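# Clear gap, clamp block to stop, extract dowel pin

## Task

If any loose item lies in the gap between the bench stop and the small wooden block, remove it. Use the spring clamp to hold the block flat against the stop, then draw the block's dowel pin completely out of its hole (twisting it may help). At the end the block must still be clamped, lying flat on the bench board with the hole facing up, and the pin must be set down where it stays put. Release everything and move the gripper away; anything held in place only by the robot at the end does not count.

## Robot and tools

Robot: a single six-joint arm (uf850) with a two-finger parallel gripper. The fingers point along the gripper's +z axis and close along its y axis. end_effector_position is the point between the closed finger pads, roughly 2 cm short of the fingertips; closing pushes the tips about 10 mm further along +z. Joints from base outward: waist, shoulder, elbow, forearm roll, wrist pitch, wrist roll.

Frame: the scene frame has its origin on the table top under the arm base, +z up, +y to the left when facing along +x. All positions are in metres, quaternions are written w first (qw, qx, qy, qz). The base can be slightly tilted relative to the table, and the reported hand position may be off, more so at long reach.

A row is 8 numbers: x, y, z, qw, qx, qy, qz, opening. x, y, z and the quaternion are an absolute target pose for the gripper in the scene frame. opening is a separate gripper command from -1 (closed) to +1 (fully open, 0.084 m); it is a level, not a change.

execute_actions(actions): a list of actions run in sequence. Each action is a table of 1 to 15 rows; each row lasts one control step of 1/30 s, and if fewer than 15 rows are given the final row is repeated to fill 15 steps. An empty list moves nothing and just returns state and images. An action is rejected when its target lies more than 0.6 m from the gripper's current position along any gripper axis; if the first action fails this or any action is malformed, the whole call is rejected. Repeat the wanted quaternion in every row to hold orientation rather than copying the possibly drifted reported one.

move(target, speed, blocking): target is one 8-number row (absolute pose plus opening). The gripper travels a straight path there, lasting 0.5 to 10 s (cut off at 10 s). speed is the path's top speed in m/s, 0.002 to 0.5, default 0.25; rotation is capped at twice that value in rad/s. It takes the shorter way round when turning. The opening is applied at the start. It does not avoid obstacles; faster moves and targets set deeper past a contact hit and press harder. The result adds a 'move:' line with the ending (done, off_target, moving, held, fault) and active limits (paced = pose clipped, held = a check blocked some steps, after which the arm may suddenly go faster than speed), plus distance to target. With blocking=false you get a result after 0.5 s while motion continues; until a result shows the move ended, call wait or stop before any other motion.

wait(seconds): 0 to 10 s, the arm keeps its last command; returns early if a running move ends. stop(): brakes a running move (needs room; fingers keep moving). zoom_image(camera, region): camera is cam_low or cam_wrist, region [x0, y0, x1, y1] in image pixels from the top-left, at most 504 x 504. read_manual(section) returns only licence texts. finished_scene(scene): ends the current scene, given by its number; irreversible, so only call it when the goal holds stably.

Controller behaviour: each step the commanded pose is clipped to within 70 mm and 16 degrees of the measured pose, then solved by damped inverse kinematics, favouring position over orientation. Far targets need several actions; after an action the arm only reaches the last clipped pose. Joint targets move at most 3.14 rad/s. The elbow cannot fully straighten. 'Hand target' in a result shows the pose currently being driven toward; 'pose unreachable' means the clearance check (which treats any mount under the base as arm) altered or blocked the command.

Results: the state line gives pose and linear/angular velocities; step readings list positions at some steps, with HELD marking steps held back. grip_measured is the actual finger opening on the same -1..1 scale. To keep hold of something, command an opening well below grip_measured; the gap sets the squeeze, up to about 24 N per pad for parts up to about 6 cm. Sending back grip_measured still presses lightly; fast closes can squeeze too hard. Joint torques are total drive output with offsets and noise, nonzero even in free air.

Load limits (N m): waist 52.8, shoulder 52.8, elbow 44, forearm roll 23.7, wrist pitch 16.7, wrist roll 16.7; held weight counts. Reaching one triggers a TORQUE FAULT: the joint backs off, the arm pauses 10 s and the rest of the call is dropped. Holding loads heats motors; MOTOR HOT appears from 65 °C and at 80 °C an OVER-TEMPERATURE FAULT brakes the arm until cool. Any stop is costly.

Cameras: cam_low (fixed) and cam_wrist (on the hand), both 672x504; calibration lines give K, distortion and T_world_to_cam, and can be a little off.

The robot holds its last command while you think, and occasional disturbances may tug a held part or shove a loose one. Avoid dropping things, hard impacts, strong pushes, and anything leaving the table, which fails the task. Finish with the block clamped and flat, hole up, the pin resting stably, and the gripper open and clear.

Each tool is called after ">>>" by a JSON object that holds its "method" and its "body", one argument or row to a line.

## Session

>>> {"method": "execute_actions", "body": {
  "actions": []
}}

Scene clock: 0.00 s.
end_effector_position=(+0.8626, +0.4582, +0.3627) grip_measured=-1.00 end_effector_quat_wxyz=(-0.001, +0.639, +0.635, +0.435) end_effector_velocity=(-0.000, +0.000, -0.000) end_effector_angular_velocity=(-0.000, +0.001, +0.001)
Joint positions: [ 0.424 -1.171 -2.265  0.828 -0.366 -1.814  0.   ]
Joint velocities: [ 0.     0.     0.    -0.001 -0.001  0.    -0.   ]
Joint torques (N m, as the arm reports them, + toward a larger angle): no reading
Motor temperatures (°C, as the motors report them): [25 24 28 28 27 30]
Hand target: +0.863, +0.458, +0.363; -0.001, +0.639, +0.635, +0.435
camera_calibration (this result's frames):
cam_wrist: T_world_to_cam=[[0.815567, -0.209891, 0.539255, -0.76731], [0.181085, -0.79252, -0.582341, 0.490592], [0.549599, 0.572589, -0.608345, -0.384711], [0, 0, 0, 1]] pos_world=[0.74839, 0.448034, 0.465431]

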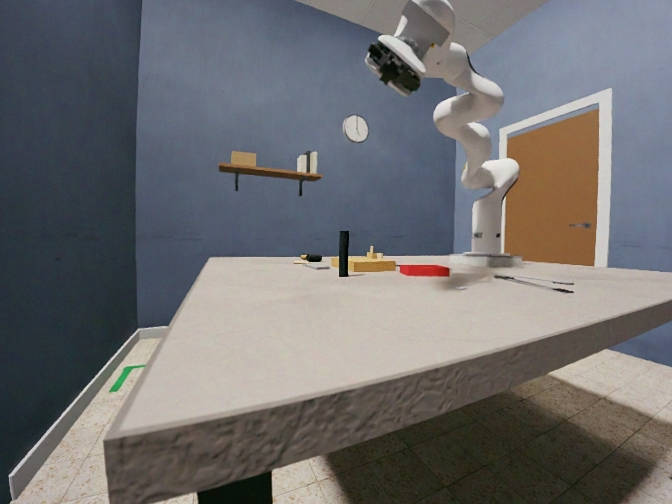

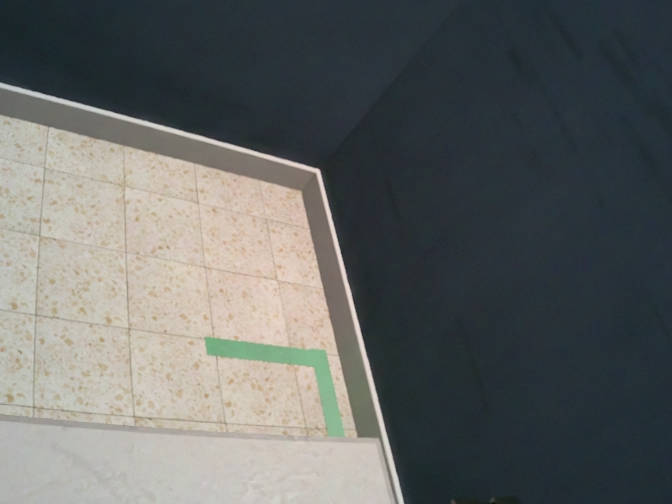

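>>> {"method": "zoom_image", "body": {
  "camera": "cam_low",
  "region": [285,225,465,295]
}}

>>> {"method": "move", "body": {
  "target": [0.56,-0.05,0.42,0,0.70711,0.70711,0,0.5],
  "speed": 0.35
}}

Region (285, 225, 465, 295) of cam_low's 672x504 image, scaled by 2.800, with more detail than that image has.

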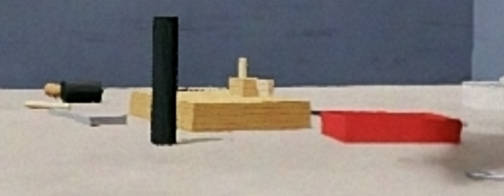

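Scene clock: 7.00 s.
end_effector_position=(+0.5601, -0.0504, +0.4182) grip_measured=+0.49 end_effector_quat_wxyz=(+0.002, +0.708, +0.706, -0.001) end_effector_velocity=(-0.001, -0.002, +0.001) end_effector_angular_velocity=(-0.003, +0.001, -0.001)
Joint positions: [-0.063 -0.351 -1.32  -0.035 -0.982 -1.609  0.065]
Joint velocities: [-0.003  0.002  0.002 -0.003 -0.002 -0.     0.   ]
Joint torques (N m, as the arm reports them, + toward a larger angle): [  4.68  35.33 -20.81   1.38   0.43   0.2 ]
Motor temperatures (°C, as the motors report them): [25 24 28 28 27 30]
Hand target: +0.560, -0.051, +0.418; +0.002, +0.708, +0.706, -0.001
Off the commanded pose: 0.002 m, 0 deg.
move: done; limits=paced
camera_calibration (this result's frames):
cam_wrist: T_world_to_cam=[[0.99975, -0.0223523, 0.000663148, -0.525695], [-0.0223345, -0.999548, -0.0201096, 0.042931], [0.00111234, 0.0200897, -0.999798, 0.549603], [0, 0, 0, 1]] pos_world=[0.525911, 0.0201198, 0.550704]

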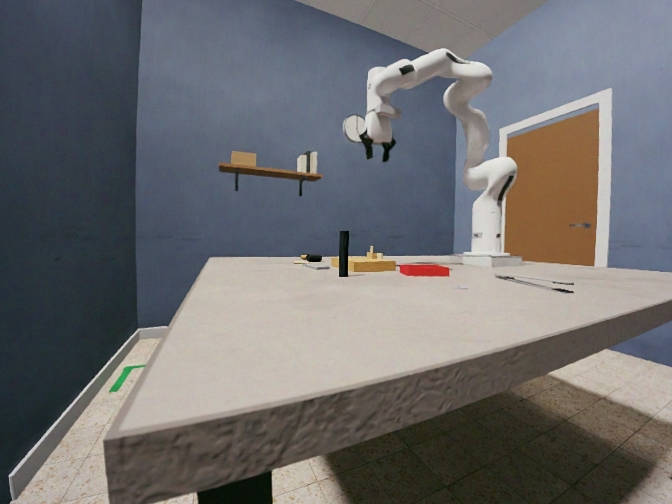

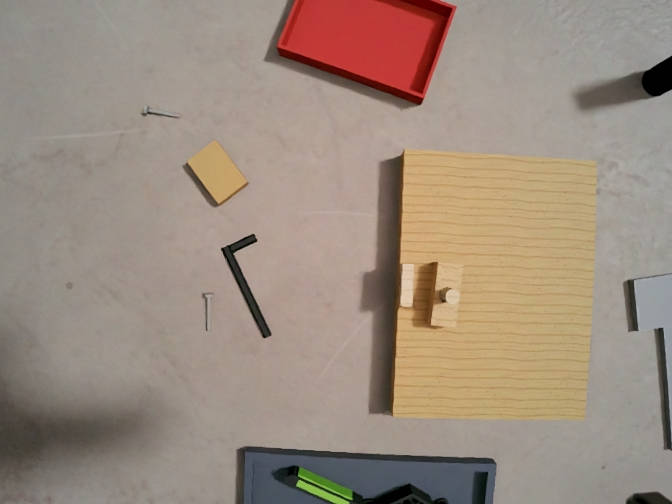

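>>> {"method": "zoom_image", "body": {
  "camera": "cam_wrist",
  "region": [380,245,480,345]
}}

Region (380, 245, 480, 345) of cam_wrist's 672x504 image, scaled by 5.040, with more detail than that image has.

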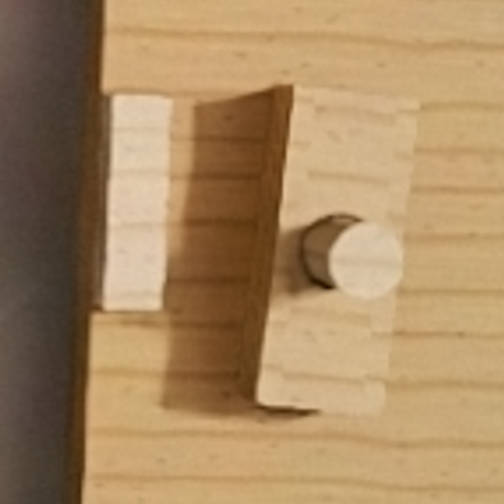

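>>> {"method": "move", "body": {
  "target": [0.628,-0.076,0.16,0,0.70711,0.70711,0,0.5],
  "speed": 0.35
}}

Scene clock: 38.50 s.
end_effector_position=(+0.6294, -0.0761, +0.1604) grip_measured=+0.49 end_effector_quat_wxyz=(+0.000, +0.707, +0.707, +0.000) end_effector_velocity=(+0.000, -0.000, -0.003) end_effector_angular_velocity=(+0.000, +0.003, -0.000)
Joint positions: [-0.109 -0.81  -1.378 -0.047 -0.581 -1.638  0.065]
Joint velocities: [-0.    -0.007 -0.004 -0.    -0.     0.     0.   ]
Joint torques (N m, as the arm reports them, + toward a larger angle): [  5.74  47.09 -18.08   1.03   0.48   0.44]
Motor temperatures (°C, as the motors report them): [25 24 28 28 27 30]
Hand target: +0.629, -0.076, +0.160; -0.000, +0.707, +0.707, +0.000
Off the commanded pose: 0.001 m, 0 deg.
move: done
camera_calibration (this result's frames):
cam_wrist: T_world_to_cam=[[0.999815, -0.0192527, -0.0000600877, -0.595071], [-0.0192483, -0.999513, -0.024553, 0.0123861], [0.000412653, 0.0245496, -0.999699, 0.293037], [0, 0, 0, 1]] pos_world=[0.595079, -0.00627056, 0.293217]

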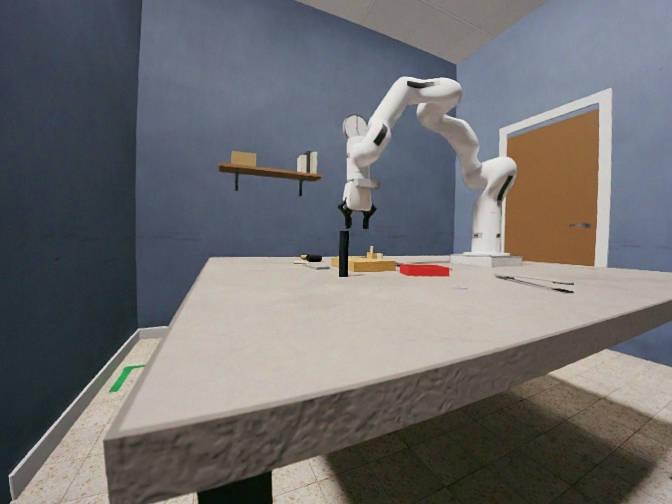

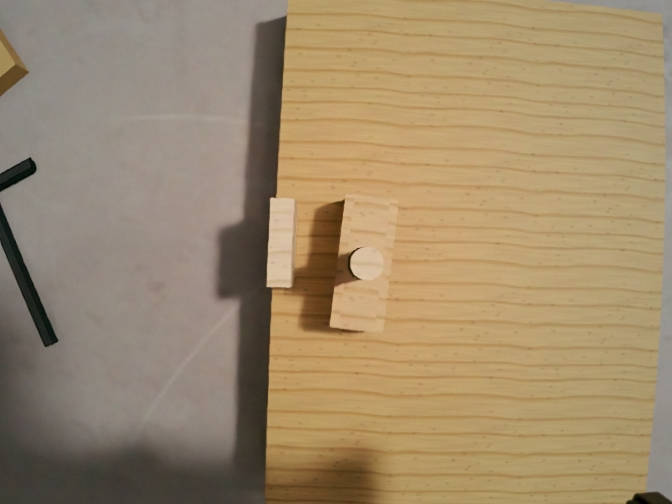

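>>> {"method": "execute_actions", "body": {
  "actions": []
}}

>>> {"method": "zoom_image", "body": {
  "camera": "cam_wrist",
  "region": [250,180,418,348]
}}

Scene clock: 42.20 s.
end_effector_position=(+0.6294, -0.0761, +0.1600) grip_measured=+0.49 end_effector_quat_wxyz=(-0.000, +0.707, +0.707, +0.000) end_effector_velocity=(+0.000, -0.000, -0.000) end_effector_angular_velocity=(-0.000, -0.000, -0.001)
Joint positions: [-0.109 -0.811 -1.379 -0.047 -0.581 -1.638  0.065]
Joint velocities: [-0.    -0.    -0.    -0.     0.     0.001 -0.   ]
Joint torques (N m, as the arm reports them, + toward a larger angle): [  5.66  47.51 -18.03   1.29   0.35   0.37]
Motor temperatures (°C, as the motors report them): [25 24 28 28 27 30]
Hand target: +0.629, -0.076, +0.160; -0.000, +0.707, +0.707, +0.000
Off the commanded pose: 0.001 m, 0 deg.
camera_calibration (this result's frames):
cam_wrist: T_world_to_cam=[[0.999814, -0.0192605, -0.000452573, -0.595015], [-0.0192659, -0.999512, -0.0245878, 0.0123725], [0.0000212229, 0.024592, -0.999698, 0.29288], [0, 0, 0, 1]] pos_world=[0.595137, -0.00629632, 0.292826]

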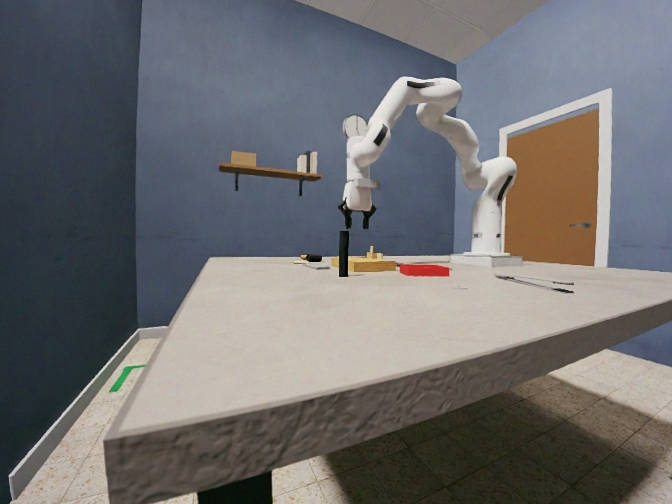

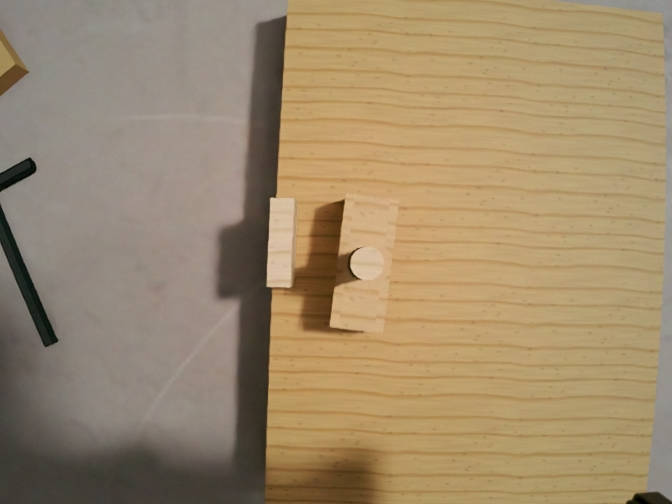

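Region (250, 180, 418, 348) of cam_wrist's 672x504 image, scaled by 3.000, with more detail than that image has.

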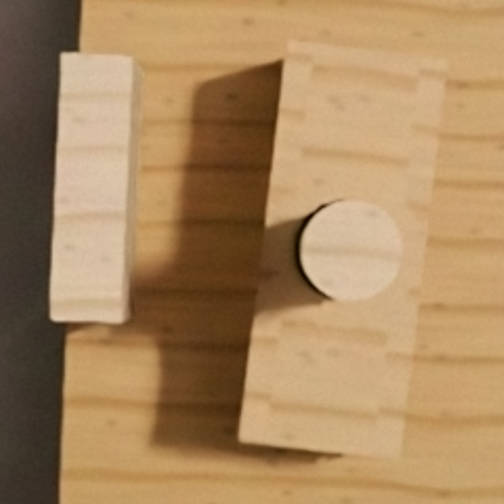

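>>> {"method": "move", "body": {
  "target": [0.6054,-0.0068,0.112,0,0.99765,-0.06845,0,0.35],
  "speed": 0.5
}}

Scene clock: 82.30 s.
end_effector_position=(+0.6058, -0.0066, +0.1118) grip_measured=+0.34 end_effector_quat_wxyz=(-0.001, +0.998, -0.068, +0.000) end_effector_velocity=(-0.000, +0.000, -0.000) end_effector_angular_velocity=(-0.010, +0.002, -0.010)
Joint positions: [-0.002 -0.841 -1.289 -0.051 -0.463  0.182  0.059]
Joint velocities: [ 0.004 -0.001 -0.001 -0.022 -0.002  0.034  0.   ]
Joint torques (N m, as the arm reports them, + toward a larger angle): [  4.37  44.76 -16.78   1.18   0.67   0.25]
Motor temperatures (°C, as the motors report them): [25 25 28 28 27 30]
Hand target: +0.606, -0.007, +0.112; -0.000, +0.998, -0.068, +0.000
Off the commanded pose: 0.000 m, 0 deg.
move: done
camera_calibration (this result's frames):
cam_wrist: T_world_to_cam=[[-0.155117, -0.987894, -0.00206617, 0.123341], [-0.98759, 0.155121, -0.0245587, 0.674482], [0.0245819, -0.00176894, -0.999696, 0.227988], [0, 0, 0, 1]] pos_world=[0.679639, 0.0176251, 0.244738]

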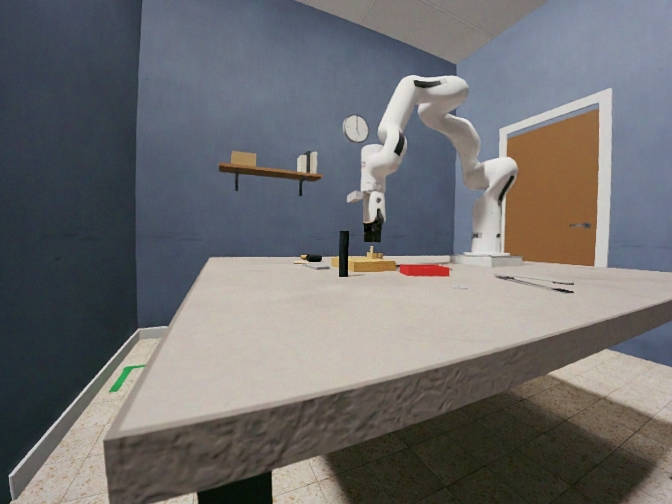

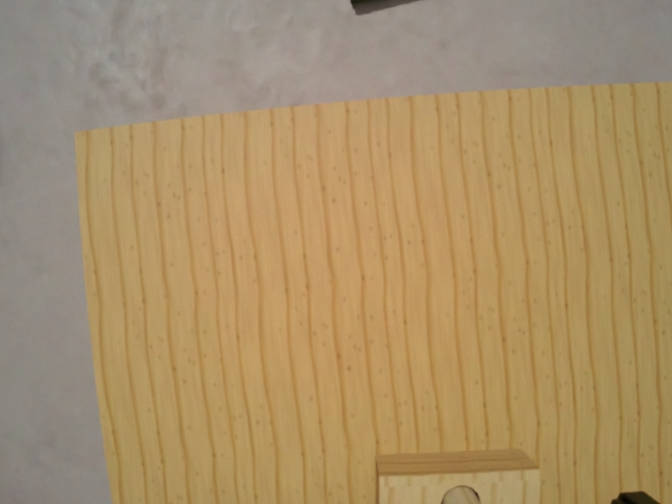

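>>> {"method": "execute_actions", "body": {
  "actions": [
    [[0.6060,-0.0068,0.109,0,0.99765,-0.06845,0,0.35],[0.6062,-0.0069,0.105,0,0.99765,-0.06845,0,0.35],[0.6064,-0.0069,0.101,0,0.99765,-0.06845,0,0.35],[0.6066,-0.007,0.097,0,0.99765,-0.06845,0,0.35],[0.6068,-0.007,0.093,0,0.99765,-0.06845,0,0.35],[0.6069,-0.007,0.089,0,0.99765,-0.06845,0,0.35],[0.6069,-0.007,0.085,0,0.99765,-0.06845,0,0.35],[0.6069,-0.007,0.081,0,0.99765,-0.06845,0,0.35],[0.6069,-0.007,0.077,0,0.99765,-0.06845,0,0.35],[0.6069,-0.007,0.073,0,0.99765,-0.06845,0,0.35],[0.6069,-0.007,0.070,0,0.99765,-0.06845,0,0.35],[0.6069,-0.007,0.067,0,0.99765,-0.06845,0,0.35],[0.6069,-0.007,0.065,0,0.99765,-0.06845,0,0.35],[0.6069,-0.007,0.0635,0,0.99765,-0.06845,0,0.35],[0.6069,-0.007,0.0625,0,0.99765,-0.06845,0,0.35]],
    [[0.6069,-0.007,0.0625,0,0.99765,-0.06845,0,0.33],[0.6069,-0.007,0.0625,0,0.99765,-0.06845,0,0.30],[0.6069,-0.007,0.0625,0,0.99765,-0.06845,0,0.26],[0.6069,-0.007,0.0625,0,0.99765,-0.06845,0,0.22],[0.6069,-0.007,0.0625,0,0.99765,-0.06845,0,0.18],[0.6069,-0.007,0.0625,0,0.99765,-0.06845,0,0.14],[0.6069,-0.007,0.0625,0,0.99765,-0.06845,0,0.10],[0.6069,-0.007,0.0625,0,0.99765,-0.06845,0,0.07],[0.6069,-0.007,0.0625,0,0.99765,-0.06845,0,0.04],[0.6069,-0.007,0.0625,0,0.99765,-0.06845,0,0.01],[0.6069,-0.007,0.0625,0,0.99765,-0.06845,0,-0.02],[0.6069,-0.007,0.0625,0,0.99765,-0.06845,0,-0.05],[0.6069,-0.007,0.0625,0,0.99765,-0.06845,0,-0.09],[0.6069,-0.007,0.0625,0,0.99765,-0.06845,0,-0.13],[0.6069,-0.007,0.0625,0,0.99765,-0.06845,0,-0.17]]
  ]
}}

>>> {"method": "zoom_image", "body": {
  "camera": "cam_low",
  "region": [345,225,405,272]
}}

Scene clock: 113.40 s.
end_effector_position=(+0.6071, -0.0070, +0.0629) grip_measured=+0.01 end_effector_quat_wxyz=(+0.000, +0.998, -0.068, +0.000) end_effector_velocity=(-0.000, -0.000, -0.000) end_effector_angular_velocity=(-0.000, +0.001, +0.002)
Joint positions: [-0.004 -0.934 -1.314 -0.063 -0.396  0.194  0.045]
Joint velocities: [-0.    -0.001 -0.001 -0.001 -0.001 -0.002  0.   ]
Joint torques (N m, as the arm reports them, + toward a larger angle): [  5.21  44.15 -14.53   0.92   1.17   0.35]
Motor temperatures (°C, as the motors report them): [25 25 28 28 27 30]
Hand target: +0.607, -0.007, +0.062; -0.000, +0.998, -0.068, -0.000
Off the commanded pose: 0.000 m, 0 deg.
Step readings (end_effector_position; steps 1 to 15: 1st action; 16 to 30: 2nd action):
0: (+0.6058, -0.0066, +0.1118)
1: (+0.6058, -0.0066, +0.1117)
2: (+0.6060, -0.0066, +0.1114)
4: (+0.6063, -0.0067, +0.1087)
8: (+0.6063, -0.0069, +0.0967)
15: (+0.6062, -0.0070, +0.0721)
16: (+0.6063, -0.0070, +0.0696)
17: (+0.6063, -0.0070, +0.0676)
19: (+0.6066, -0.0070, +0.0651)
23: (+0.6070, -0.0070, +0.0633)
30: end_effector_position above
camera_calibration (this result's frames):
cam_wrist: T_world_to_cam=[[-0.155978, -0.98776, -0.000427728, 0.123443], [-0.987458, 0.155941, -0.0247008, 0.674557], [0.0244652, -0.00343041, -0.999695, 0.179079], [0, 0, 0, 1]] pos_world=[0.680969, 0.0173557, 0.195739]

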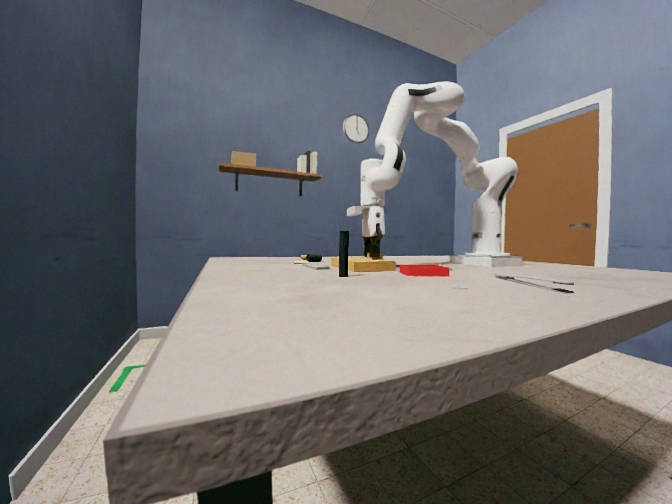

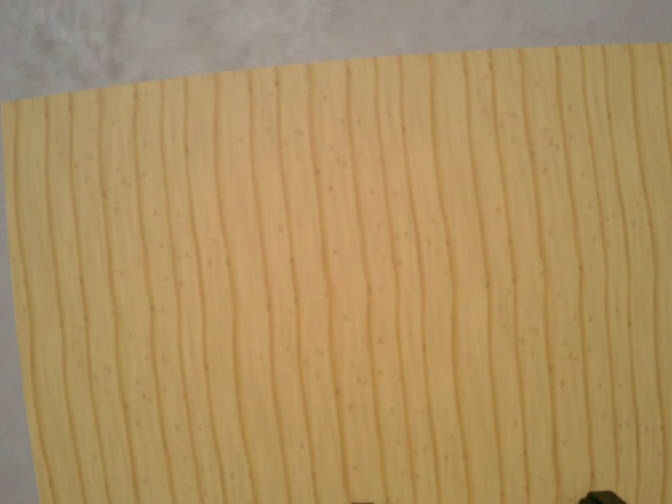

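Region (345, 225, 405, 272) of cam_low's 672x504 image, scaled by 8.400, with more detail than that image has; it fills the top 395 rows of this view, and the rest is white.

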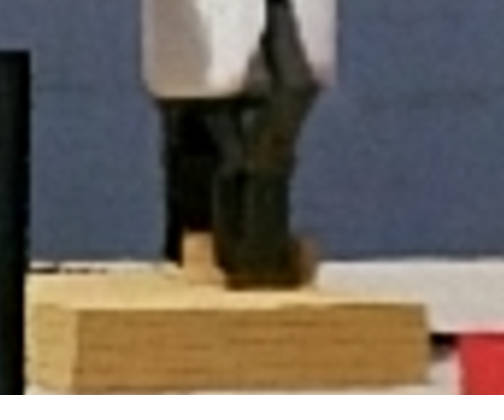

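>>> {"method": "execute_actions", "body": {
  "actions": [
    [[0.6069,-0.007,0.0632,0,0.99765,-0.06845,0,-0.17],[0.6069,-0.007,0.0638,0,0.99765,-0.06845,0,-0.17],[0.6069,-0.0066,0.0642,0,0.99765,-0.066,0,-0.17],[0.6066,-0.0058,0.0642,0,0.9982,-0.060,0,-0.17],[0.6060,-0.0048,0.0642,0,0.9985,-0.054,0,-0.17],[0.6052,-0.0038,0.0642,0,0.9988,-0.048,0,-0.17],[0.6042,-0.0028,0.0642,0,0.9991,-0.042,0,-0.17],[0.6030,-0.0019,0.0642,0,0.9994,-0.036,0,-0.17],[0.6018,-0.0012,0.0642,0,0.99953,-0.03054,0,-0.17],[0.6004,-0.0008,0.0642,0,0.99953,-0.03054,0,-0.17],[0.5990,-0.0007,0.0642,0,0.99953,-0.03054,0,-0.17],[0.5976,-0.0006,0.0642,0,0.99953,-0.03054,0,-0.17],[0.5962,-0.0005,0.0642,0,0.99953,-0.03054,0,-0.17],[0.5950,-0.0005,0.0642,0,0.99953,-0.03054,0,-0.17],[0.5940,-0.0004,0.0640,0,0.99953,-0.03054,0,-0.17]],
    [[0.5932,-0.0003,0.0638,0,0.99953,-0.03054,0,-0.17],[0.5926,-0.0003,0.0636,0,0.99953,-0.03054,0,-0.17],[0.5923,-0.0003,0.0634,0,0.99953,-0.03054,0,-0.17],[0.5923,-0.0003,0.0632,0,0.99953,-0.03054,0,-0.17],[0.5923,-0.0003,0.0630,0,0.99953,-0.03054,0,-0.17],[0.5923,-0.0003,0.0630,0,0.99953,-0.03054,0,-0.17],[0.5923,-0.0003,0.0630,0,0.99953,-0.03054,0,-0.17],[0.5923,-0.0003,0.0630,0,0.99953,-0.03054,0,-0.1],[0.5923,-0.0003,0.0630,0,0.99953,-0.03054,0,-0.03],[0.5923,-0.0003,0.0630,0,0.99953,-0.03054,0,0.03],[0.5923,-0.0003,0.0630,0,0.99953,-0.03054,0,0.08],[0.5923,-0.0003,0.0630,0,0.99953,-0.03054,0,0.14],[0.5923,-0.0003,0.0630,0,0.99953,-0.03054,0,0.2],[0.5923,-0.0003,0.0630,0,0.99953,-0.03054,0,0.27],[0.5923,-0.0003,0.0630,0,0.99953,-0.03054,0,0.33]]
  ]
}}

>>> {"method": "move", "body": {
  "target": [0.5923,-0.0003,0.115,0,0.99953,-0.03054,0,0.35],
  "speed": 0.2
}}

>>> {"method": "move", "body": {
  "target": [0.50,-0.14,0.27,0,1,0,0,0.8],
  "speed": 0.35
}}

Scene clock: 131.50 s.
end_effector_position=(+0.5924, -0.0003, +0.0630) grip_measured=+0.23 end_effector_quat_wxyz=(-0.000, +1.000, -0.031, +0.000) end_effector_velocity=(-0.000, +0.000, +0.000) end_effector_angular_velocity=(+0.000, -0.001, -0.001)
Joint positions: [ 0.007 -0.909 -1.264 -0.066 -0.37   0.133  0.054]
Joint velocities: [-0.     0.001  0.002  0.     0.002  0.     0.078]
Joint torques (N m, as the arm reports them, + toward a larger angle): [  5.59  46.51 -15.46   0.58   0.51   0.31]
Motor temperatures (°C, as the motors report them): [25 25 28 28 27 30]
Hand target: +0.592, -0.000, +0.063; -0.000, +1.000, -0.031, -0.000
Off the commanded pose: 0.000 m, 0 deg.
Step readings (end_effector_position; steps 1 to 15: 1st action; 16 to 30: 2nd action):
0: (+0.6070, -0.0070, +0.0625)
1: (+0.6070, -0.0070, +0.0625)
2: (+0.6070, -0.0070, +0.0626)
4: (+0.6069, -0.0070, +0.0627)
8: (+0.6058, -0.0052, +0.0628)
15: (+0.5984, -0.0011, +0.0633)
16: (+0.5973, -0.0009, +0.0635)
17: (+0.5963, -0.0007, +0.0636)
19: (+0.5945, -0.0005, +0.0635)
23: (+0.5928, -0.0004, +0.0631)
30: end_effector_position above
camera_calibration (this result's frames):
cam_wrist: T_world_to_cam=[[-0.0806324, -0.996744, -0.000434646, 0.0831533], [-0.996443, 0.0806187, -0.02454, 0.66428], [0.0244951, -0.00154562, -0.999699, 0.179559], [0, 0, 0, 1]] pos_world=[0.664224, 0.0296067, 0.195842]

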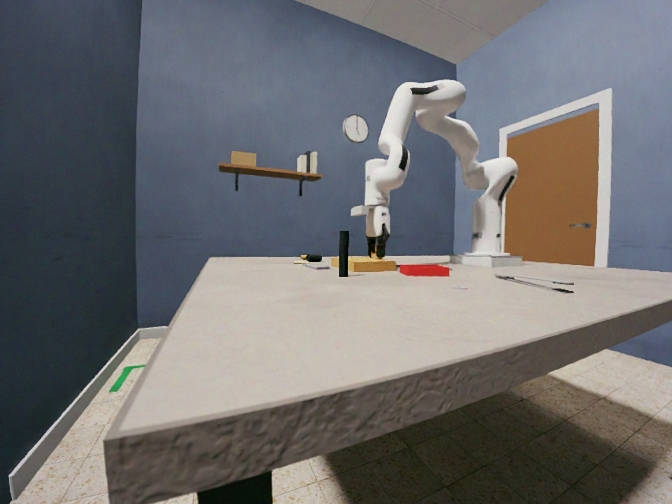

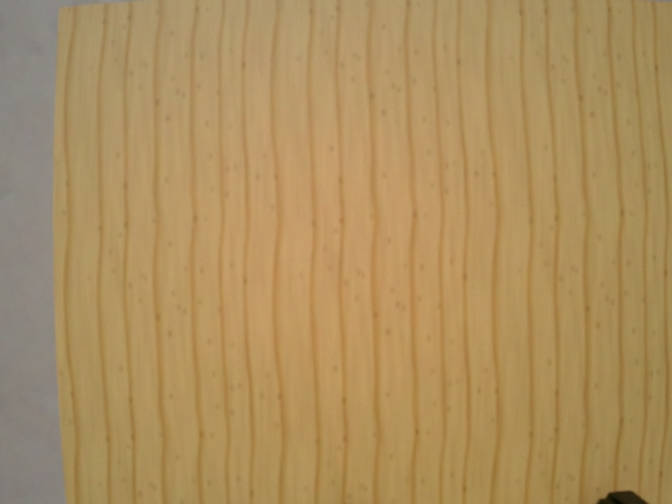

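Scene clock: 132.40 s.
end_effector_position=(+0.5919, -0.0003, +0.1147) grip_measured=+0.34 end_effector_quat_wxyz=(+0.000, +1.000, -0.031, -0.000) end_effector_velocity=(+0.000, -0.000, +0.003) end_effector_angular_velocity=(+0.000, -0.001, +0.000)
Joint positions: [ 0.009 -0.811 -1.241 -0.056 -0.446  0.124  0.059]
Joint velocities: [-0.     0.005  0.001  0.001 -0.004 -0.001 -0.   ]
Joint torques (N m, as the arm reports them, + toward a larger angle): [  5.56  46.07 -16.53   0.     0.43   0.36]
Motor temperatures (°C, as the motors report them): [25 25 28 28 27 30]
Hand target: +0.592, -0.000, +0.115; +0.000, +1.000, -0.031, +0.000
Off the commanded pose: 0.000 m, 0 deg.
move: done
camera_calibration (this result's frames):
cam_wrist: T_world_to_cam=[[-0.0806044, -0.996746, -0.000348821, 0.0831015], [-0.996453, 0.0805892, -0.0242251, 0.665064], [0.0241744, -0.00160507, -0.999706, 0.231458], [0, 0, 0, 1]] pos_world=[0.663808, 0.0296056, 0.247531]

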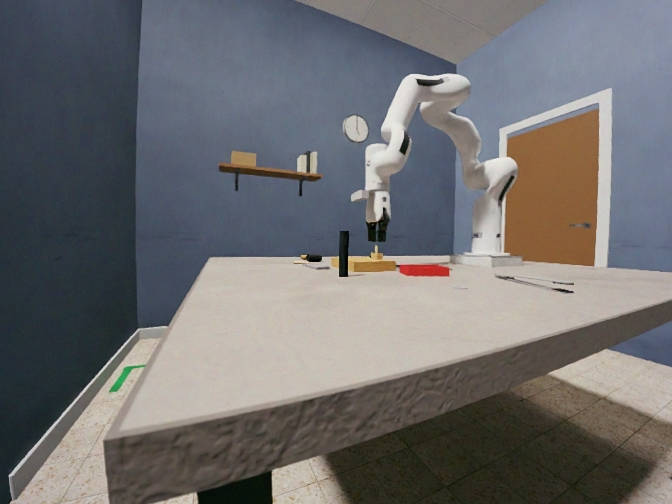

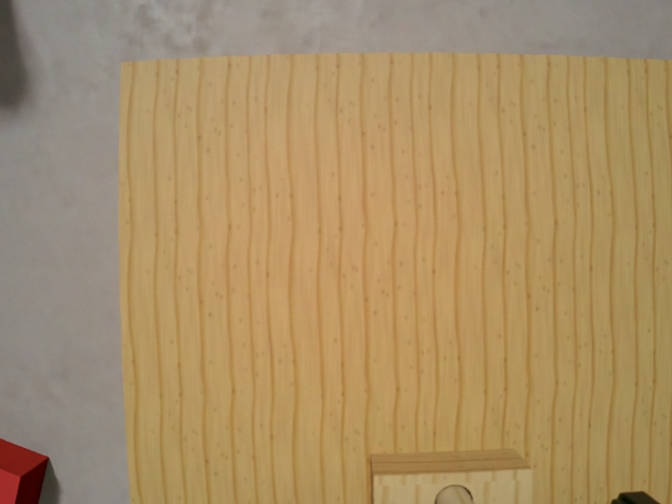

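Scene clock: 133.77 s.
end_effector_position=(+0.4991, -0.1402, +0.2697) grip_measured=+0.80 end_effector_quat_wxyz=(+0.001, +1.000, -0.000, -0.000) end_effector_velocity=(-0.000, -0.001, +0.002) end_effector_angular_velocity=(+0.000, -0.002, +0.003)
Joint positions: [-0.252 -0.396 -1.025 -0.048 -0.638 -0.21   0.077]
Joint velocities: [-0.003  0.004 -0.     0.001 -0.002 -0.007  0.   ]
Joint torques (N m, as the arm reports them, + toward a larger angle): [  4.62  34.15 -19.19   0.82   0.29   0.38]
Motor temperatures (°C, as the motors report them): [25 25 28 28 27 30]
Hand target: +0.499, -0.140, +0.270; +0.001, +1.000, -0.000, -0.000
Off the commanded pose: 0.001 m, 0 deg.
move: done; limits=paced
camera_calibration (this result's frames):
cam_wrist: T_world_to_cam=[[-0.0196291, -0.999807, 0.000784534, -0.0949425], [-0.999521, 0.0196047, -0.0239559, 0.580475], [0.0239359, -0.00125439, -0.999713, 0.388576], [0, 0, 0, 1]] pos_world=[0.569032, -0.105817, 0.402444]

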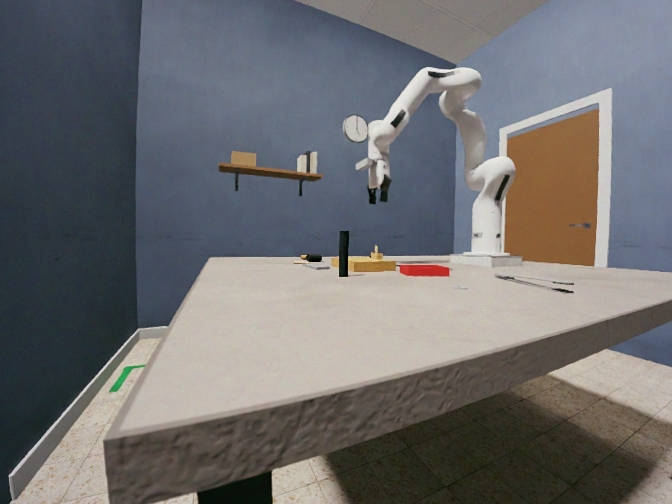

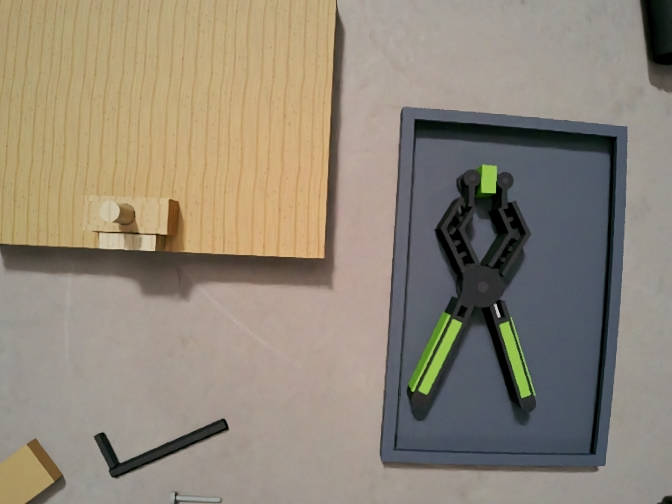

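>>> {"method": "zoom_image", "body": {
  "camera": "cam_wrist",
  "region": [70,175,200,275]
}}

>>> {"method": "move", "body": {
  "target": [0.494,-0.183,0.135,0,0.99909,-0.04275,0,0.8],
  "speed": 0.3
}}

Region (70, 175, 200, 275) of cam_wrist's 672x504 image, scaled by 3.877, with more detail than that image has; it fills the top 388 rows of this view, and the rest is white.

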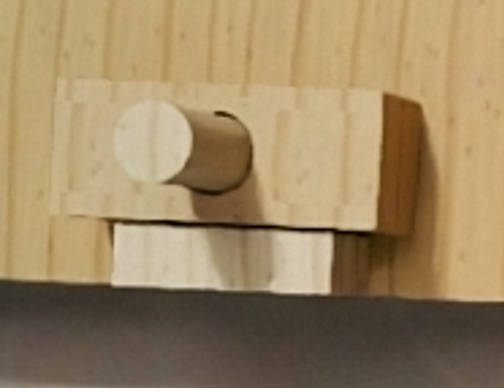

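Scene clock: 152.63 s.
end_effector_position=(+0.4947, -0.1833, +0.1351) grip_measured=+0.80 end_effector_quat_wxyz=(+0.000, +0.999, -0.043, +0.000) end_effector_velocity=(-0.000, -0.001, -0.002) end_effector_angular_velocity=(+0.000, +0.002, -0.000)
Joint positions: [-0.34  -0.644 -1.018 -0.075 -0.381 -0.182  0.077]
Joint velocities: [-0.001 -0.005 -0.002 -0.001  0.002  0.    -0.   ]
Joint torques (N m, as the arm reports them, + toward a larger angle): [  5.61  38.04 -14.92   0.24   0.47   0.46]
Motor temperatures (°C, as the motors report them): [25 25 28 28 27 30]
Hand target: +0.495, -0.183, +0.135; +0.000, +0.999, -0.043, -0.000
Off the commanded pose: 0.001 m, 0 deg.
move: done
camera_calibration (this result's frames):
cam_wrist: T_world_to_cam=[[-0.104655, -0.994509, -0.000185938, -0.0948034], [-0.994203, 0.104628, -0.0247473, 0.586787], [0.0246309, -0.00240508, -0.999694, 0.253523], [0, 0, 0, 1]] pos_world=[0.56722, -0.155067, 0.267949]

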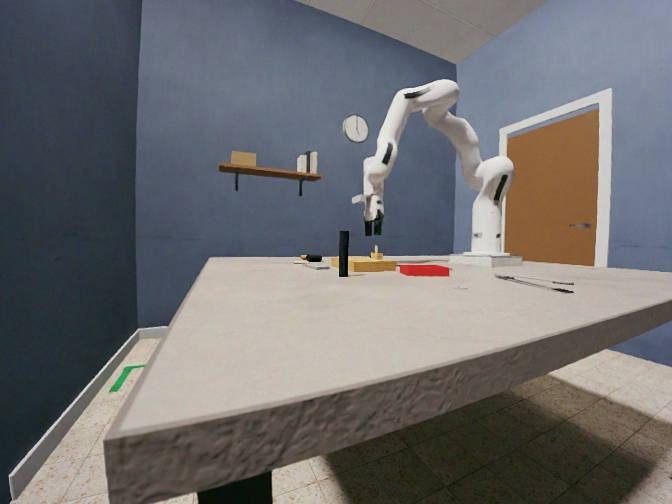

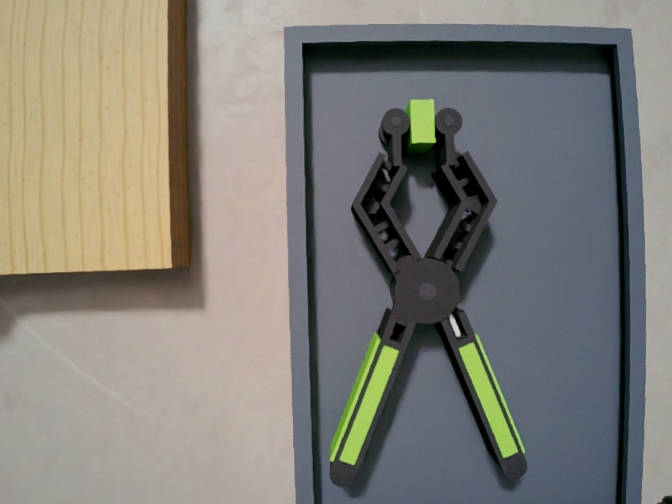

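>>> {"method": "zoom_image", "body": {
  "camera": "cam_wrist",
  "region": [560,15,672,115]
}}

>>> {"method": "zoom_image", "body": {
  "camera": "cam_wrist",
  "region": [280,400,400,504]
}}

Region (560, 15, 672, 115) of cam_wrist's 672x504 image, scaled by 4.500, with more detail than that image has; it fills the top 450 rows of this view, and the rest is white.

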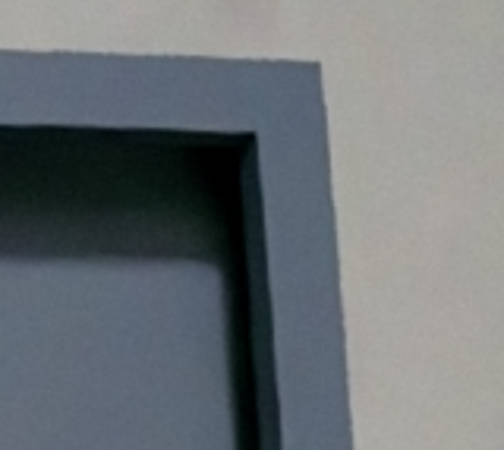

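Region (280, 400, 400, 504) of cam_wrist's 672x504 image, scaled by 4.200, with more detail than that image has; it fills the top 437 rows of this view, and the rest is white.

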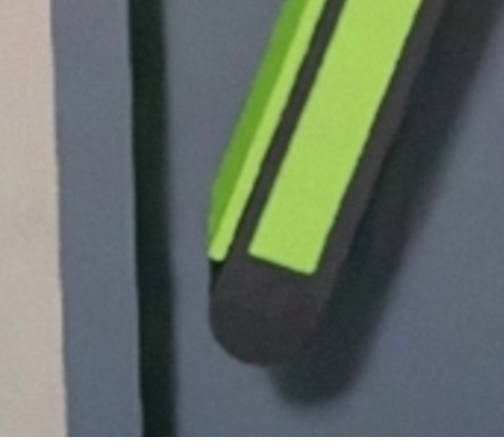

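>>> {"method": "move", "body": {
  "target": [0.4947,-0.1838,0.045,0,0.99909,-0.04275,0,0.8],
  "speed": 0.25
}}

>>> {"method": "execute_actions", "body": {
  "actions": [
    [[0.4947,-0.1838,0.043,0,0.99909,-0.04275,0,0.8],[0.4947,-0.1838,0.041,0,0.99909,-0.04275,0,0.8],[0.4947,-0.1838,0.039,0,0.99909,-0.04275,0,0.8],[0.4947,-0.1838,0.037,0,0.99909,-0.04275,0,0.8],[0.4947,-0.1838,0.035,0,0.99909,-0.04275,0,0.8],[0.4947,-0.1838,0.0335,0,0.99909,-0.04275,0,0.8],[0.4947,-0.1838,0.032,0,0.99909,-0.04275,0,0.8],[0.4947,-0.1838,0.031,0,0.99909,-0.04275,0,0.8]]
  ]
}}

Scene clock: 231.53 s.
end_effector_position=(+0.4952, -0.1840, +0.0451) grip_measured=+0.80 end_effector_quat_wxyz=(+0.000, +0.999, -0.043, +0.000) end_effector_velocity=(-0.000, -0.000, -0.003) end_effector_angular_velocity=(-0.000, +0.002, -0.000)
Joint positions: [-0.346 -0.833 -1.057 -0.121 -0.231 -0.139  0.077]
Joint velocities: [-0.    -0.006 -0.002 -0.004  0.002  0.004  0.   ]
Joint torques (N m, as the arm reports them, + toward a larger angle): [  4.43  42.64 -12.07   0.7    0.64   0.27]
Motor temperatures (°C, as the motors report them): [25 25 28 28 27 30]
Hand target: +0.495, -0.184, +0.045; -0.000, +0.999, -0.043, +0.000
Off the commanded pose: 0.001 m, 0 deg.
move: done
camera_calibration (this result's frames):
cam_wrist: T_world_to_cam=[[-0.104875, -0.994485, -0.000438019, -0.0953475], [-0.994178, 0.104853, -0.0248363, 0.58515], [0.0247453, -0.00216923, -0.999691, 0.163572], [0, 0, 0, 1]] pos_world=[0.567696, -0.155822, 0.178013]

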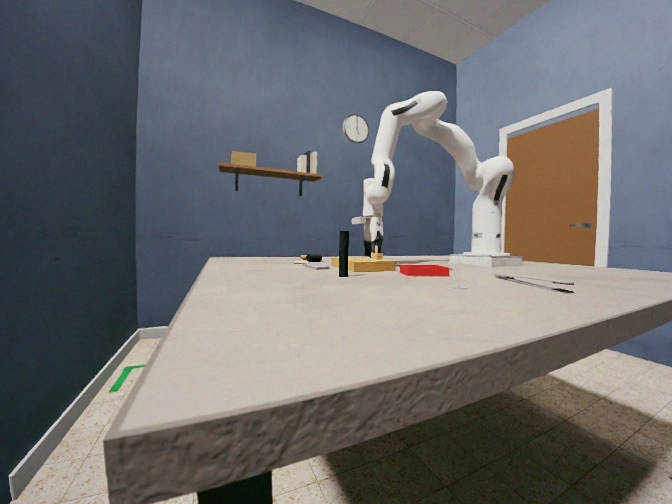

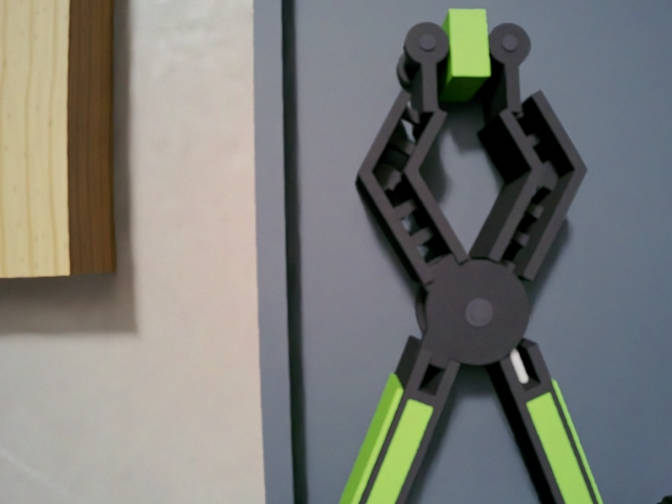

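Scene clock: 232.03 s.
end_effector_position=(+0.4953, -0.1840, +0.0324) grip_measured=+0.80 end_effector_quat_wxyz=(+0.000, +0.999, -0.043, +0.000) end_effector_velocity=(+0.003, -0.001, -0.002) end_effector_angular_velocity=(-0.003, -0.003, +0.001)
Joint positions: [-0.347 -0.862 -1.067 -0.133 -0.212 -0.128  0.077]
Joint velocities: [ 0.    -0.008 -0.009 -0.009  0.003  0.008  0.001]
Joint torques (N m, as the arm reports them, + toward a larger angle): [  4.91  32.66 -10.22   0.27   1.8    0.53]
Motor temperatures (°C, as the motors report them): [25 25 28 28 27 30]
Hand target: +0.495, -0.184, +0.031; -0.000, +0.999, -0.043, -0.000
Off the commanded pose: 0.002 m, 0 deg.
Step readings (end_effector_position):
0: (+0.4952, -0.1840, +0.0451)
1: (+0.4952, -0.1840, +0.0450)
2: (+0.4952, -0.1840, +0.0447)
4: (+0.4951, -0.1839, +0.0431)
8: (+0.4947, -0.1838, +0.0370)
15: end_effector_position above
camera_calibration (this result's frames):
cam_wrist: T_world_to_cam=[[-0.104706, -0.994503, -0.000216296, -0.0954935], [-0.994189, 0.104678, -0.0251145, 0.584904], [0.0249991, -0.0024146, -0.999685, 0.150662], [0, 0, 0, 1]] pos_world=[0.56774, -0.155832, 0.165284]

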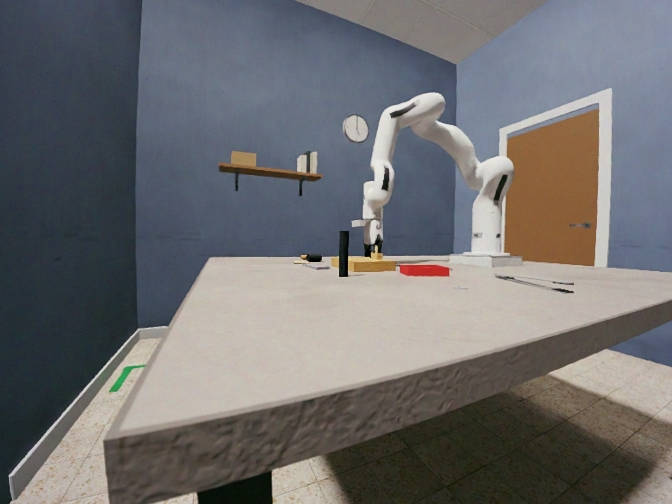

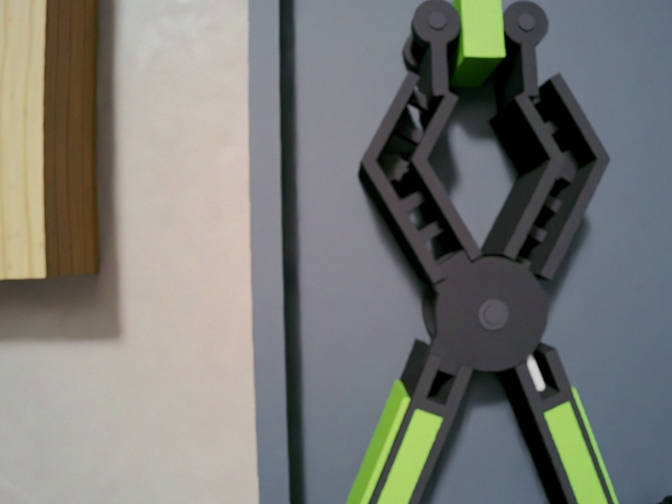

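>>> {"method": "execute_actions", "body": {
  "actions": [
    [[0.4947,-0.1838,0.0362,0,0.99909,-0.04275,0,0.8]]
  ]
}}

Scene clock: 237.60 s.
end_effector_position=(+0.4944, -0.1836, +0.0358) grip_measured=+0.80 end_effector_quat_wxyz=(-0.000, +0.999, -0.043, -0.000) end_effector_velocity=(+0.002, -0.001, +0.003) end_effector_angular_velocity=(-0.002, -0.004, +0.001)
Joint positions: [-0.346 -0.853 -1.062 -0.129 -0.217 -0.131  0.077]
Joint velocities: [-0.     0.005 -0.003  0.001 -0.003 -0.002 -0.   ]
Joint torques (N m, as the arm reports them, + toward a larger angle): [  5.2   42.86 -12.51   0.25   0.53   0.04]
Motor temperatures (°C, as the motors report them): [25 25 28 28 27 30]
Hand target: +0.495, -0.184, +0.036; +0.000, +0.999, -0.043, +0.000
Off the commanded pose: 0.001 m, 0 deg.
Step readings (end_effector_position):
0: (+0.4952, -0.1840, +0.0317)
1: (+0.4952, -0.1840, +0.0318)
2: (+0.4951, -0.1839, +0.0322)
4: (+0.4945, -0.1835, +0.0327)
8: (+0.4931, -0.1830, +0.0338)
15: end_effector_position above
camera_calibration (this result's frames):
cam_wrist: T_world_to_cam=[[-0.104906, -0.994482, -0.000573568, -0.0950882], [-0.994195, 0.104889, -0.0239765, 0.584029], [0.0239044, -0.00194503, -0.999712, 0.154711], [0, 0, 0, 1]] pos_world=[0.566965, -0.155521, 0.168614]

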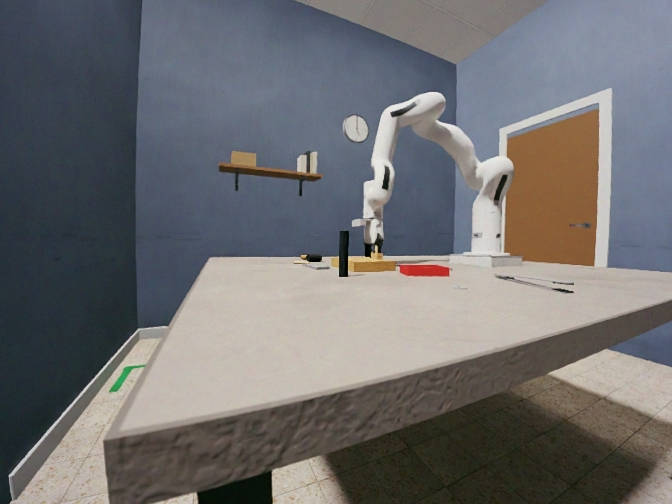

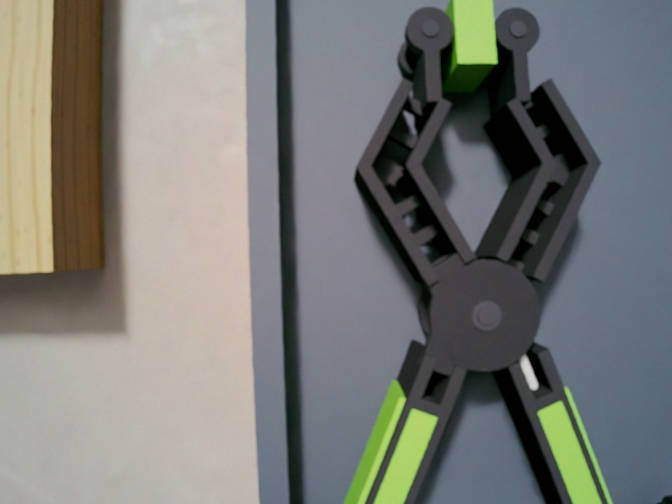

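>>> {"method": "execute_actions", "body": {
  "actions": [
    [[0.4948,-0.1832,0.0364,0,0.99909,-0.04275,0,0.78],[0.4948,-0.183,0.0365,0,0.99909,-0.04275,0,0.75],[0.4948,-0.183,0.0366,0,0.99909,-0.04275,0,0.72],[0.4948,-0.183,0.0366,0,0.99909,-0.04275,0,0.69],[0.4948,-0.183,0.0366,0,0.99909,-0.04275,0,0.66],[0.4948,-0.183,0.0366,0,0.99909,-0.04275,0,0.63],[0.4948,-0.183,0.0367,0,0.99909,-0.04275,0,0.60],[0.4948,-0.183,0.0369,0,0.99909,-0.04275,0,0.57],[0.4948,-0.183,0.0371,0,0.99909,-0.04275,0,0.54],[0.4948,-0.183,0.0373,0,0.99909,-0.04275,0,0.51],[0.4948,-0.183,0.0375,0,0.99909,-0.04275,0,0.48],[0.4948,-0.183,0.0377,0,0.99909,-0.04275,0,0.45],[0.4948,-0.183,0.0379,0,0.99909,-0.04275,0,0.42],[0.4948,-0.183,0.038,0,0.99909,-0.04275,0,0.40]]
  ]
}}

Scene clock: 257.20 s.
end_effector_position=(+0.4952, -0.1832, +0.0380) grip_measured=+0.42 end_effector_quat_wxyz=(+0.000, +0.999, -0.043, +0.000) end_effector_velocity=(+0.000, +0.000, +0.004) end_effector_angular_velocity=(-0.001, -0.002, +0.001)
Joint positions: [-0.345 -0.849 -1.061 -0.128 -0.22  -0.131  0.062]
Joint velocities: [ 0.     0.009  0.003  0.003 -0.003 -0.004 -0.017]
Joint torques (N m, as the arm reports them, + toward a larger angle): [  6.31  37.03 -10.14   0.24   1.25   0.32]
Motor temperatures (°C, as the motors report them): [25 25 28 28 27 30]
Hand target: +0.495, -0.183, +0.038; +0.000, +0.999, -0.043, +0.000
Off the commanded pose: 0.000 m, 0 deg.
Step readings (end_effector_position):
0: (+0.4947, -0.1838, +0.0362)
1: (+0.4947, -0.1838, +0.0362)
2: (+0.4947, -0.1837, +0.0362)
4: (+0.4947, -0.1834, +0.0364)
8: (+0.4948, -0.1831, +0.0366)
15: end_effector_position above
camera_calibration (this result's frames):
cam_wrist: T_world_to_cam=[[-0.104957, -0.994477, -0.000207833, -0.0945238], [-0.994163, 0.104929, -0.025114, 0.584881], [0.0249971, -0.00242926, -0.999685, 0.156217], [0, 0, 0, 1]] pos_world=[0.567641, -0.154993, 0.170836]

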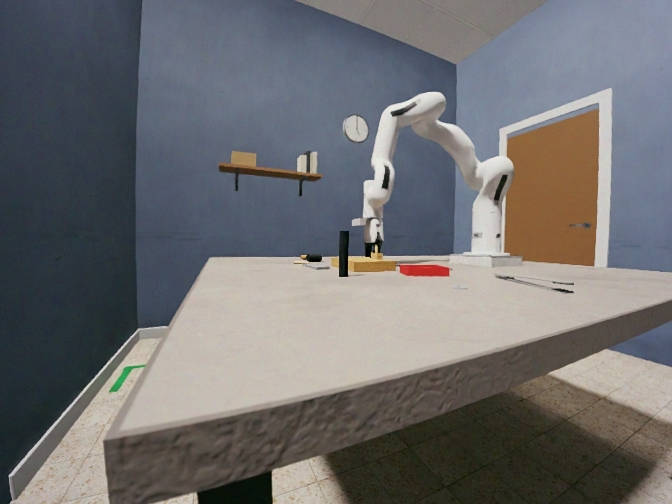

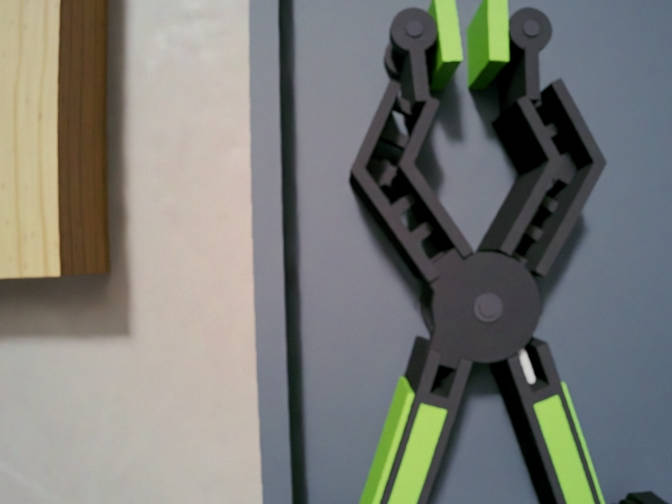

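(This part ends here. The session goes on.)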